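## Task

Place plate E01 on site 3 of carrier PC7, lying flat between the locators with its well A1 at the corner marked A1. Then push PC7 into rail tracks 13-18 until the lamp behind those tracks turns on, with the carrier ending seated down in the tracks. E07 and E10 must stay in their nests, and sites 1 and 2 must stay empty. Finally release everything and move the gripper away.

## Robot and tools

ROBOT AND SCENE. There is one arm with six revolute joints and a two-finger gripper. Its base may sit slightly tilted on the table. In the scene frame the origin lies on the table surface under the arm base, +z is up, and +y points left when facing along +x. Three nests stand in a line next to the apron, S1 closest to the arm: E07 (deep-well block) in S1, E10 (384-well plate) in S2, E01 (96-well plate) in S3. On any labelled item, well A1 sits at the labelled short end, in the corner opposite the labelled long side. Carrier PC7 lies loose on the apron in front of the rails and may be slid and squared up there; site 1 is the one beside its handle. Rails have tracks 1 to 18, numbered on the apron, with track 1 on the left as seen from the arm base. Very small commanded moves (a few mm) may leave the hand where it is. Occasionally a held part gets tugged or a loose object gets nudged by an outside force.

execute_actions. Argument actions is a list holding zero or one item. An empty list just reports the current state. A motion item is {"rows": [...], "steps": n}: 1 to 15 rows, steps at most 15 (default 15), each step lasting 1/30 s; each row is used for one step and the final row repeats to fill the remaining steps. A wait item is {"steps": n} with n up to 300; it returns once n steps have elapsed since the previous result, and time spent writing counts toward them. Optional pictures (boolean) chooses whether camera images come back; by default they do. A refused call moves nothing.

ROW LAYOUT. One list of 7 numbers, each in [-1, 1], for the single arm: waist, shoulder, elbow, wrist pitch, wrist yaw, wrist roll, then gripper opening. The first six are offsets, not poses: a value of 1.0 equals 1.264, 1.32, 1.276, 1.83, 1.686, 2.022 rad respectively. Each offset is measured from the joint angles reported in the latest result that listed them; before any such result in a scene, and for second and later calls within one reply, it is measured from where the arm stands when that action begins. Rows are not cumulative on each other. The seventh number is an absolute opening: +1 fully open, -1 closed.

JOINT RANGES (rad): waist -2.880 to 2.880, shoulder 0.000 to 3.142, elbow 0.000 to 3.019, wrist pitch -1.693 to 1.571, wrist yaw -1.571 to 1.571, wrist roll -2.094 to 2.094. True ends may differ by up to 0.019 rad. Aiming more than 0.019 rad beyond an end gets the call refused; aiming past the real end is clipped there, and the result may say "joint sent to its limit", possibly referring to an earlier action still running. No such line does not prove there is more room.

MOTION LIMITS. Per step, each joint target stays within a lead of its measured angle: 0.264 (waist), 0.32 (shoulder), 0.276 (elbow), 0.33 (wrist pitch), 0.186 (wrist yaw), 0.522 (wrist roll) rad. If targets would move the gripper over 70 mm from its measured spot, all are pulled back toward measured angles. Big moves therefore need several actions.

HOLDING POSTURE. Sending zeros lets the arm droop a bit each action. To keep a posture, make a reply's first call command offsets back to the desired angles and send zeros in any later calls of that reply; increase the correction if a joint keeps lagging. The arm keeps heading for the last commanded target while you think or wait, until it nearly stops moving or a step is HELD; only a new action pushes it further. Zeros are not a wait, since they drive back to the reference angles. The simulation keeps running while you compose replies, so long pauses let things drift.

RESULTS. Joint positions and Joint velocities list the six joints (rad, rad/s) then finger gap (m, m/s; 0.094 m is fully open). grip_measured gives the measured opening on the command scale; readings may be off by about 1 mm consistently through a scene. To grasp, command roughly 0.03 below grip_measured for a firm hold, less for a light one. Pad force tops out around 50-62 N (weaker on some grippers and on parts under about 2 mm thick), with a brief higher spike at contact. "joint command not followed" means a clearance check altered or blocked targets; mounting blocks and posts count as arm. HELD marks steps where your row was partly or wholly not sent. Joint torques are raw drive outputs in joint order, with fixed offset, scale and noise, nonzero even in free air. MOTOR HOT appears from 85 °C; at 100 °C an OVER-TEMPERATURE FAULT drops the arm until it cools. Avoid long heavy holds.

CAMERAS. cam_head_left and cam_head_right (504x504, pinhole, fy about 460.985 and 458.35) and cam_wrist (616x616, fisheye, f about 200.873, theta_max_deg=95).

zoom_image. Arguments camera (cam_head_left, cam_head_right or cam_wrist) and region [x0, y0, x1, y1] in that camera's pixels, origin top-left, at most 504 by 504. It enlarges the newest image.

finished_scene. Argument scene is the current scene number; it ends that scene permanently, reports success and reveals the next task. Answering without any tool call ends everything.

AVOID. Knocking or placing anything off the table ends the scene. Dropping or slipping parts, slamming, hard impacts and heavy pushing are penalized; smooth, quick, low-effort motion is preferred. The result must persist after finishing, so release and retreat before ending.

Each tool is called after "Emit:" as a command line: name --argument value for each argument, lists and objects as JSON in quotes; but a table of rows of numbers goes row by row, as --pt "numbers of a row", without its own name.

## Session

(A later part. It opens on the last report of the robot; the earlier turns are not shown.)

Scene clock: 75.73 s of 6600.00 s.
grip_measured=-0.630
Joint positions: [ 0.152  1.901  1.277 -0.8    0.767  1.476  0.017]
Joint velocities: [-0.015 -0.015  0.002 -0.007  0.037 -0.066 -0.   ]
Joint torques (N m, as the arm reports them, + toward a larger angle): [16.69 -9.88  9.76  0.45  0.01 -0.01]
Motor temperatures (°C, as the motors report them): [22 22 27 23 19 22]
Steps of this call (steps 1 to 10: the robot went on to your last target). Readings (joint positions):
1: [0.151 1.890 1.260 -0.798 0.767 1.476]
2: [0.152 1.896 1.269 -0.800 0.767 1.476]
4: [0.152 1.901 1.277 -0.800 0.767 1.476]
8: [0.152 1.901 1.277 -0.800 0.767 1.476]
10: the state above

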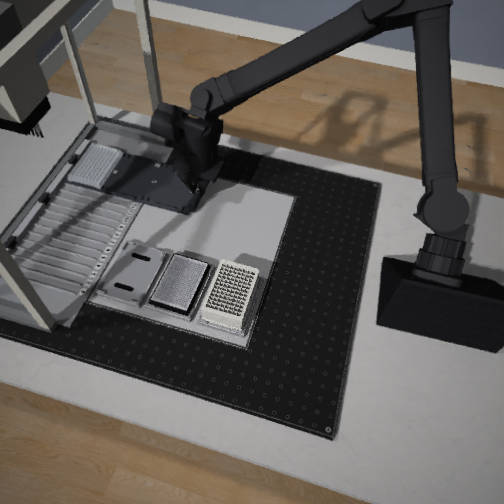

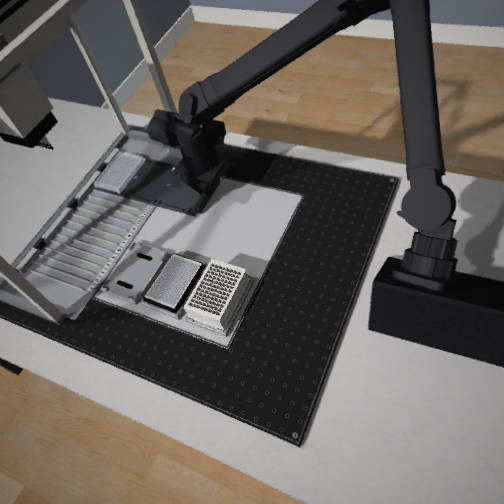

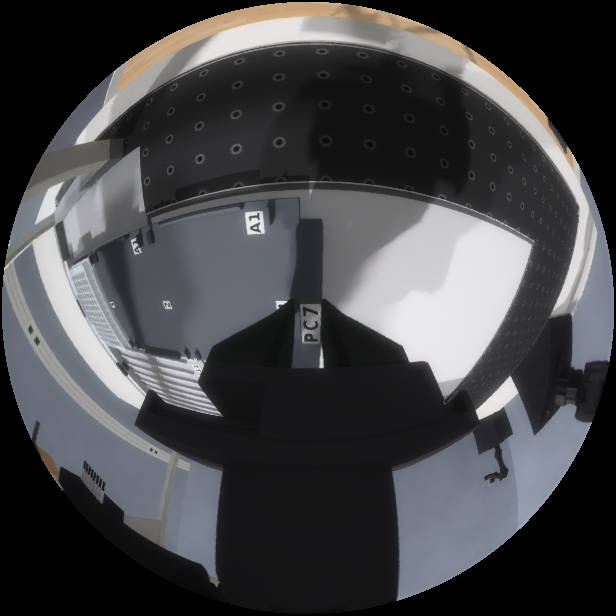

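Emit:
execute_actions --actions '[{"rows":[[0.017,0.012,0.05,0,0,0,-0.63],[0.017,0.017,0.058,0,0,0,-0.63],[0.017,0.022,0.066,0,0,0,-0.63],[0.017,0.027,0.074,0,0,0,-0.63],[0.017,0.032,0.082,0,0,0,-0.63],[0.017,0.037,0.09,-0.005,0,0,-0.63],[0.017,0.042,0.098,-0.005,0,0,-0.63],[0.017,0.046,0.105,-0.005,0,0,-0.63]]}]'

Scene clock: 77.97 s of 6600.00 s.
grip_measured=-0.630
Joint positions: [ 0.154  1.923  1.311 -0.839  0.775  1.476  0.017]
Joint velocities: [-0.015 -0.005 -0.012 -0.002  0.007 -0.022 -0.   ]
Joint torques (N m, as the arm reports them, + toward a larger angle): [16.72 -8.52 13.69  1.71 -0.24  0.  ]
Motor temperatures (°C, as the motors report them): [22 22 28 23 19 22]
Steps of this call (steps 1 to 30: the robot went on to your last target; steps 31 to 52: nothing new was sent; steps 53 to 67: all 15 steps of this action). Readings (joint positions):
53: [0.152 1.901 1.278 -0.800 0.767 1.476]
54: [0.152 1.902 1.278 -0.800 0.767 1.476]
56: [0.152 1.905 1.283 -0.803 0.767 1.476]
60: [0.153 1.919 1.305 -0.827 0.772 1.476]
67: the state above

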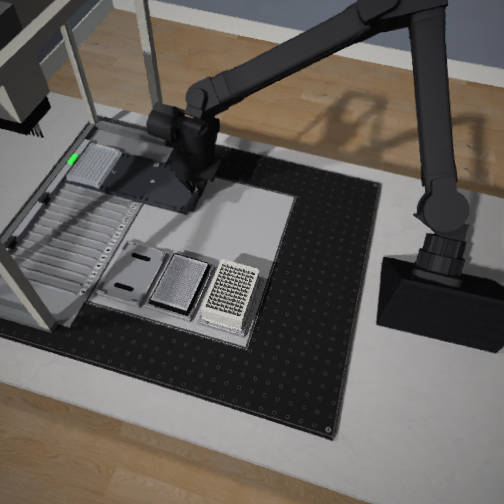

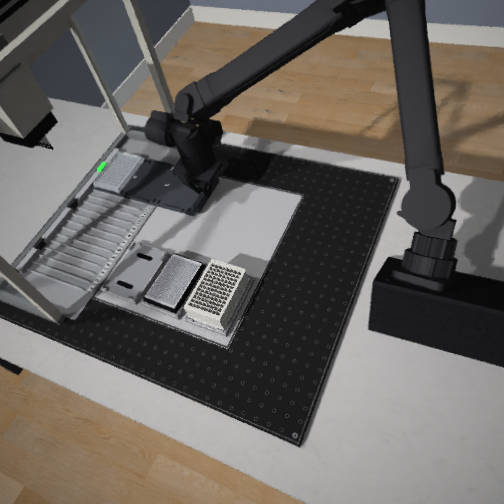

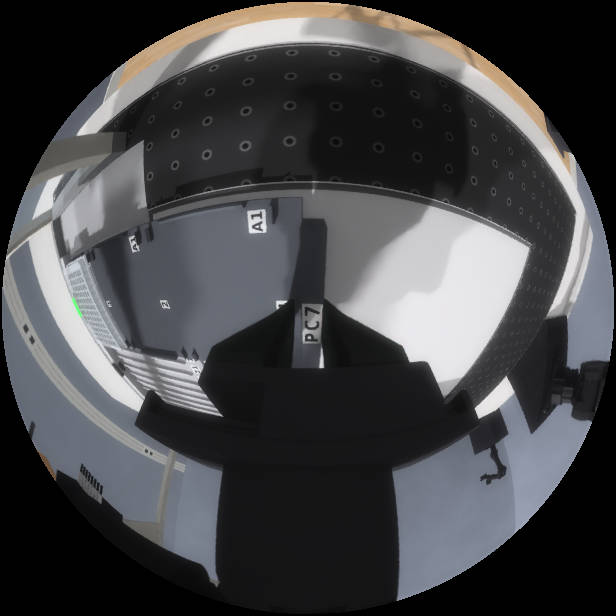

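Emit:
execute_actions --actions '[{"rows":[[0,0,0.01,0,0,0,-0.6],[0,0,0.01,0,0,0,0.2],[0,0,0.01,0,0,0,0.2],[0,0,0.01,0,0,0,0.2],[0.03,-0.03,0.01,0,0,0,0.2],[0.05,-0.05,0.01,-0.02,0,0,0.2],[0.08,-0.08,0.01,-0.05,0,0,0.2]]}]' --pictures false

Emit:
execute_actions --actions '[{"rows":[[0.12,-0.4,-0.35,-0.12,0,0,0.2]]}]'

Emit:
zoom_image --camera "cam_head_right" --region '[70,130,240,230]'

Scene clock: 80.33 s of 6600.00 s.
grip_measured=+0.199
Joint positions: [ 0.267  1.815  1.31  -0.912  0.775  1.476  0.056]
Joint velocities: [ 0.142 -0.2    0.002  0.017 -0.066 -0.007  0.001]
Joint torques (N m, as the arm reports them, + toward a larger angle): [12.6  -9.25  7.33  0.27  0.04 -0.01]
Motor temperatures (°C, as the motors report them): [22 22 28 23 19 22]
Steps of this call (steps 1 to 15: the robot went on to your last target; steps 16 to 56: nothing new was sent; steps 57 to 71: all 15 steps of this action). Readings (joint positions):
57: [0.154 1.923 1.310 -0.841 0.775 1.476]
58: [0.154 1.923 1.310 -0.841 0.775 1.476]
60: [0.154 1.923 1.310 -0.841 0.775 1.476]
64: [0.176 1.904 1.310 -0.879 0.775 1.476]
71: the state above

Scene clock: 80.83 s of 6600.00 s.
grip_measured=+0.199
Joint positions: [ 0.422  1.238  0.868 -1.122  0.777  1.476  0.056]
Joint velocities: [-0.005 -0.005 -0.017 -0.012  0.007 -0.037 -0.   ]
Joint torques (N m, as the arm reports them, + toward a larger angle): [ 6.77  0.27  6.69  0.51 -0.02 -0.02]
Motor temperatures (°C, as the motors report them): [22 22 28 23 19 22]
Steps of this call (steps 1 to 15: all 15 steps of this action). Readings (joint positions):
1: [0.274 1.801 1.299 -0.920 0.775 1.476]
2: [0.282 1.774 1.267 -0.938 0.775 1.476]
4: [0.309 1.696 1.176 -0.985 0.775 1.476]
8: [0.376 1.487 0.979 -1.059 0.775 1.476]
15: the state above

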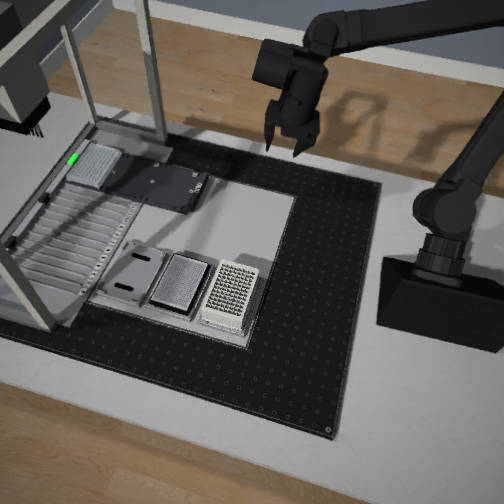

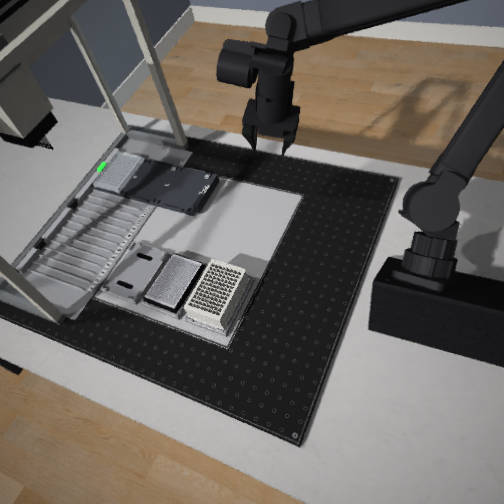

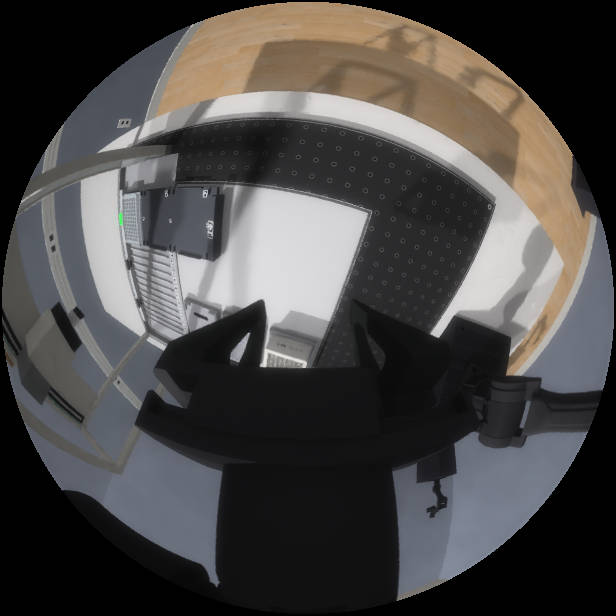

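Region (70, 130, 240, 230) of cam_head_right's 504x504 image, scaled by 2.965, with more detail than that image has; it fills the top 296 rows of this view, and the rest is white.

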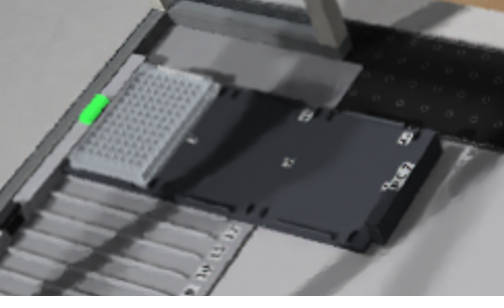

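Emit:
finished_scene --scene 2

The scene is finished: the task was done.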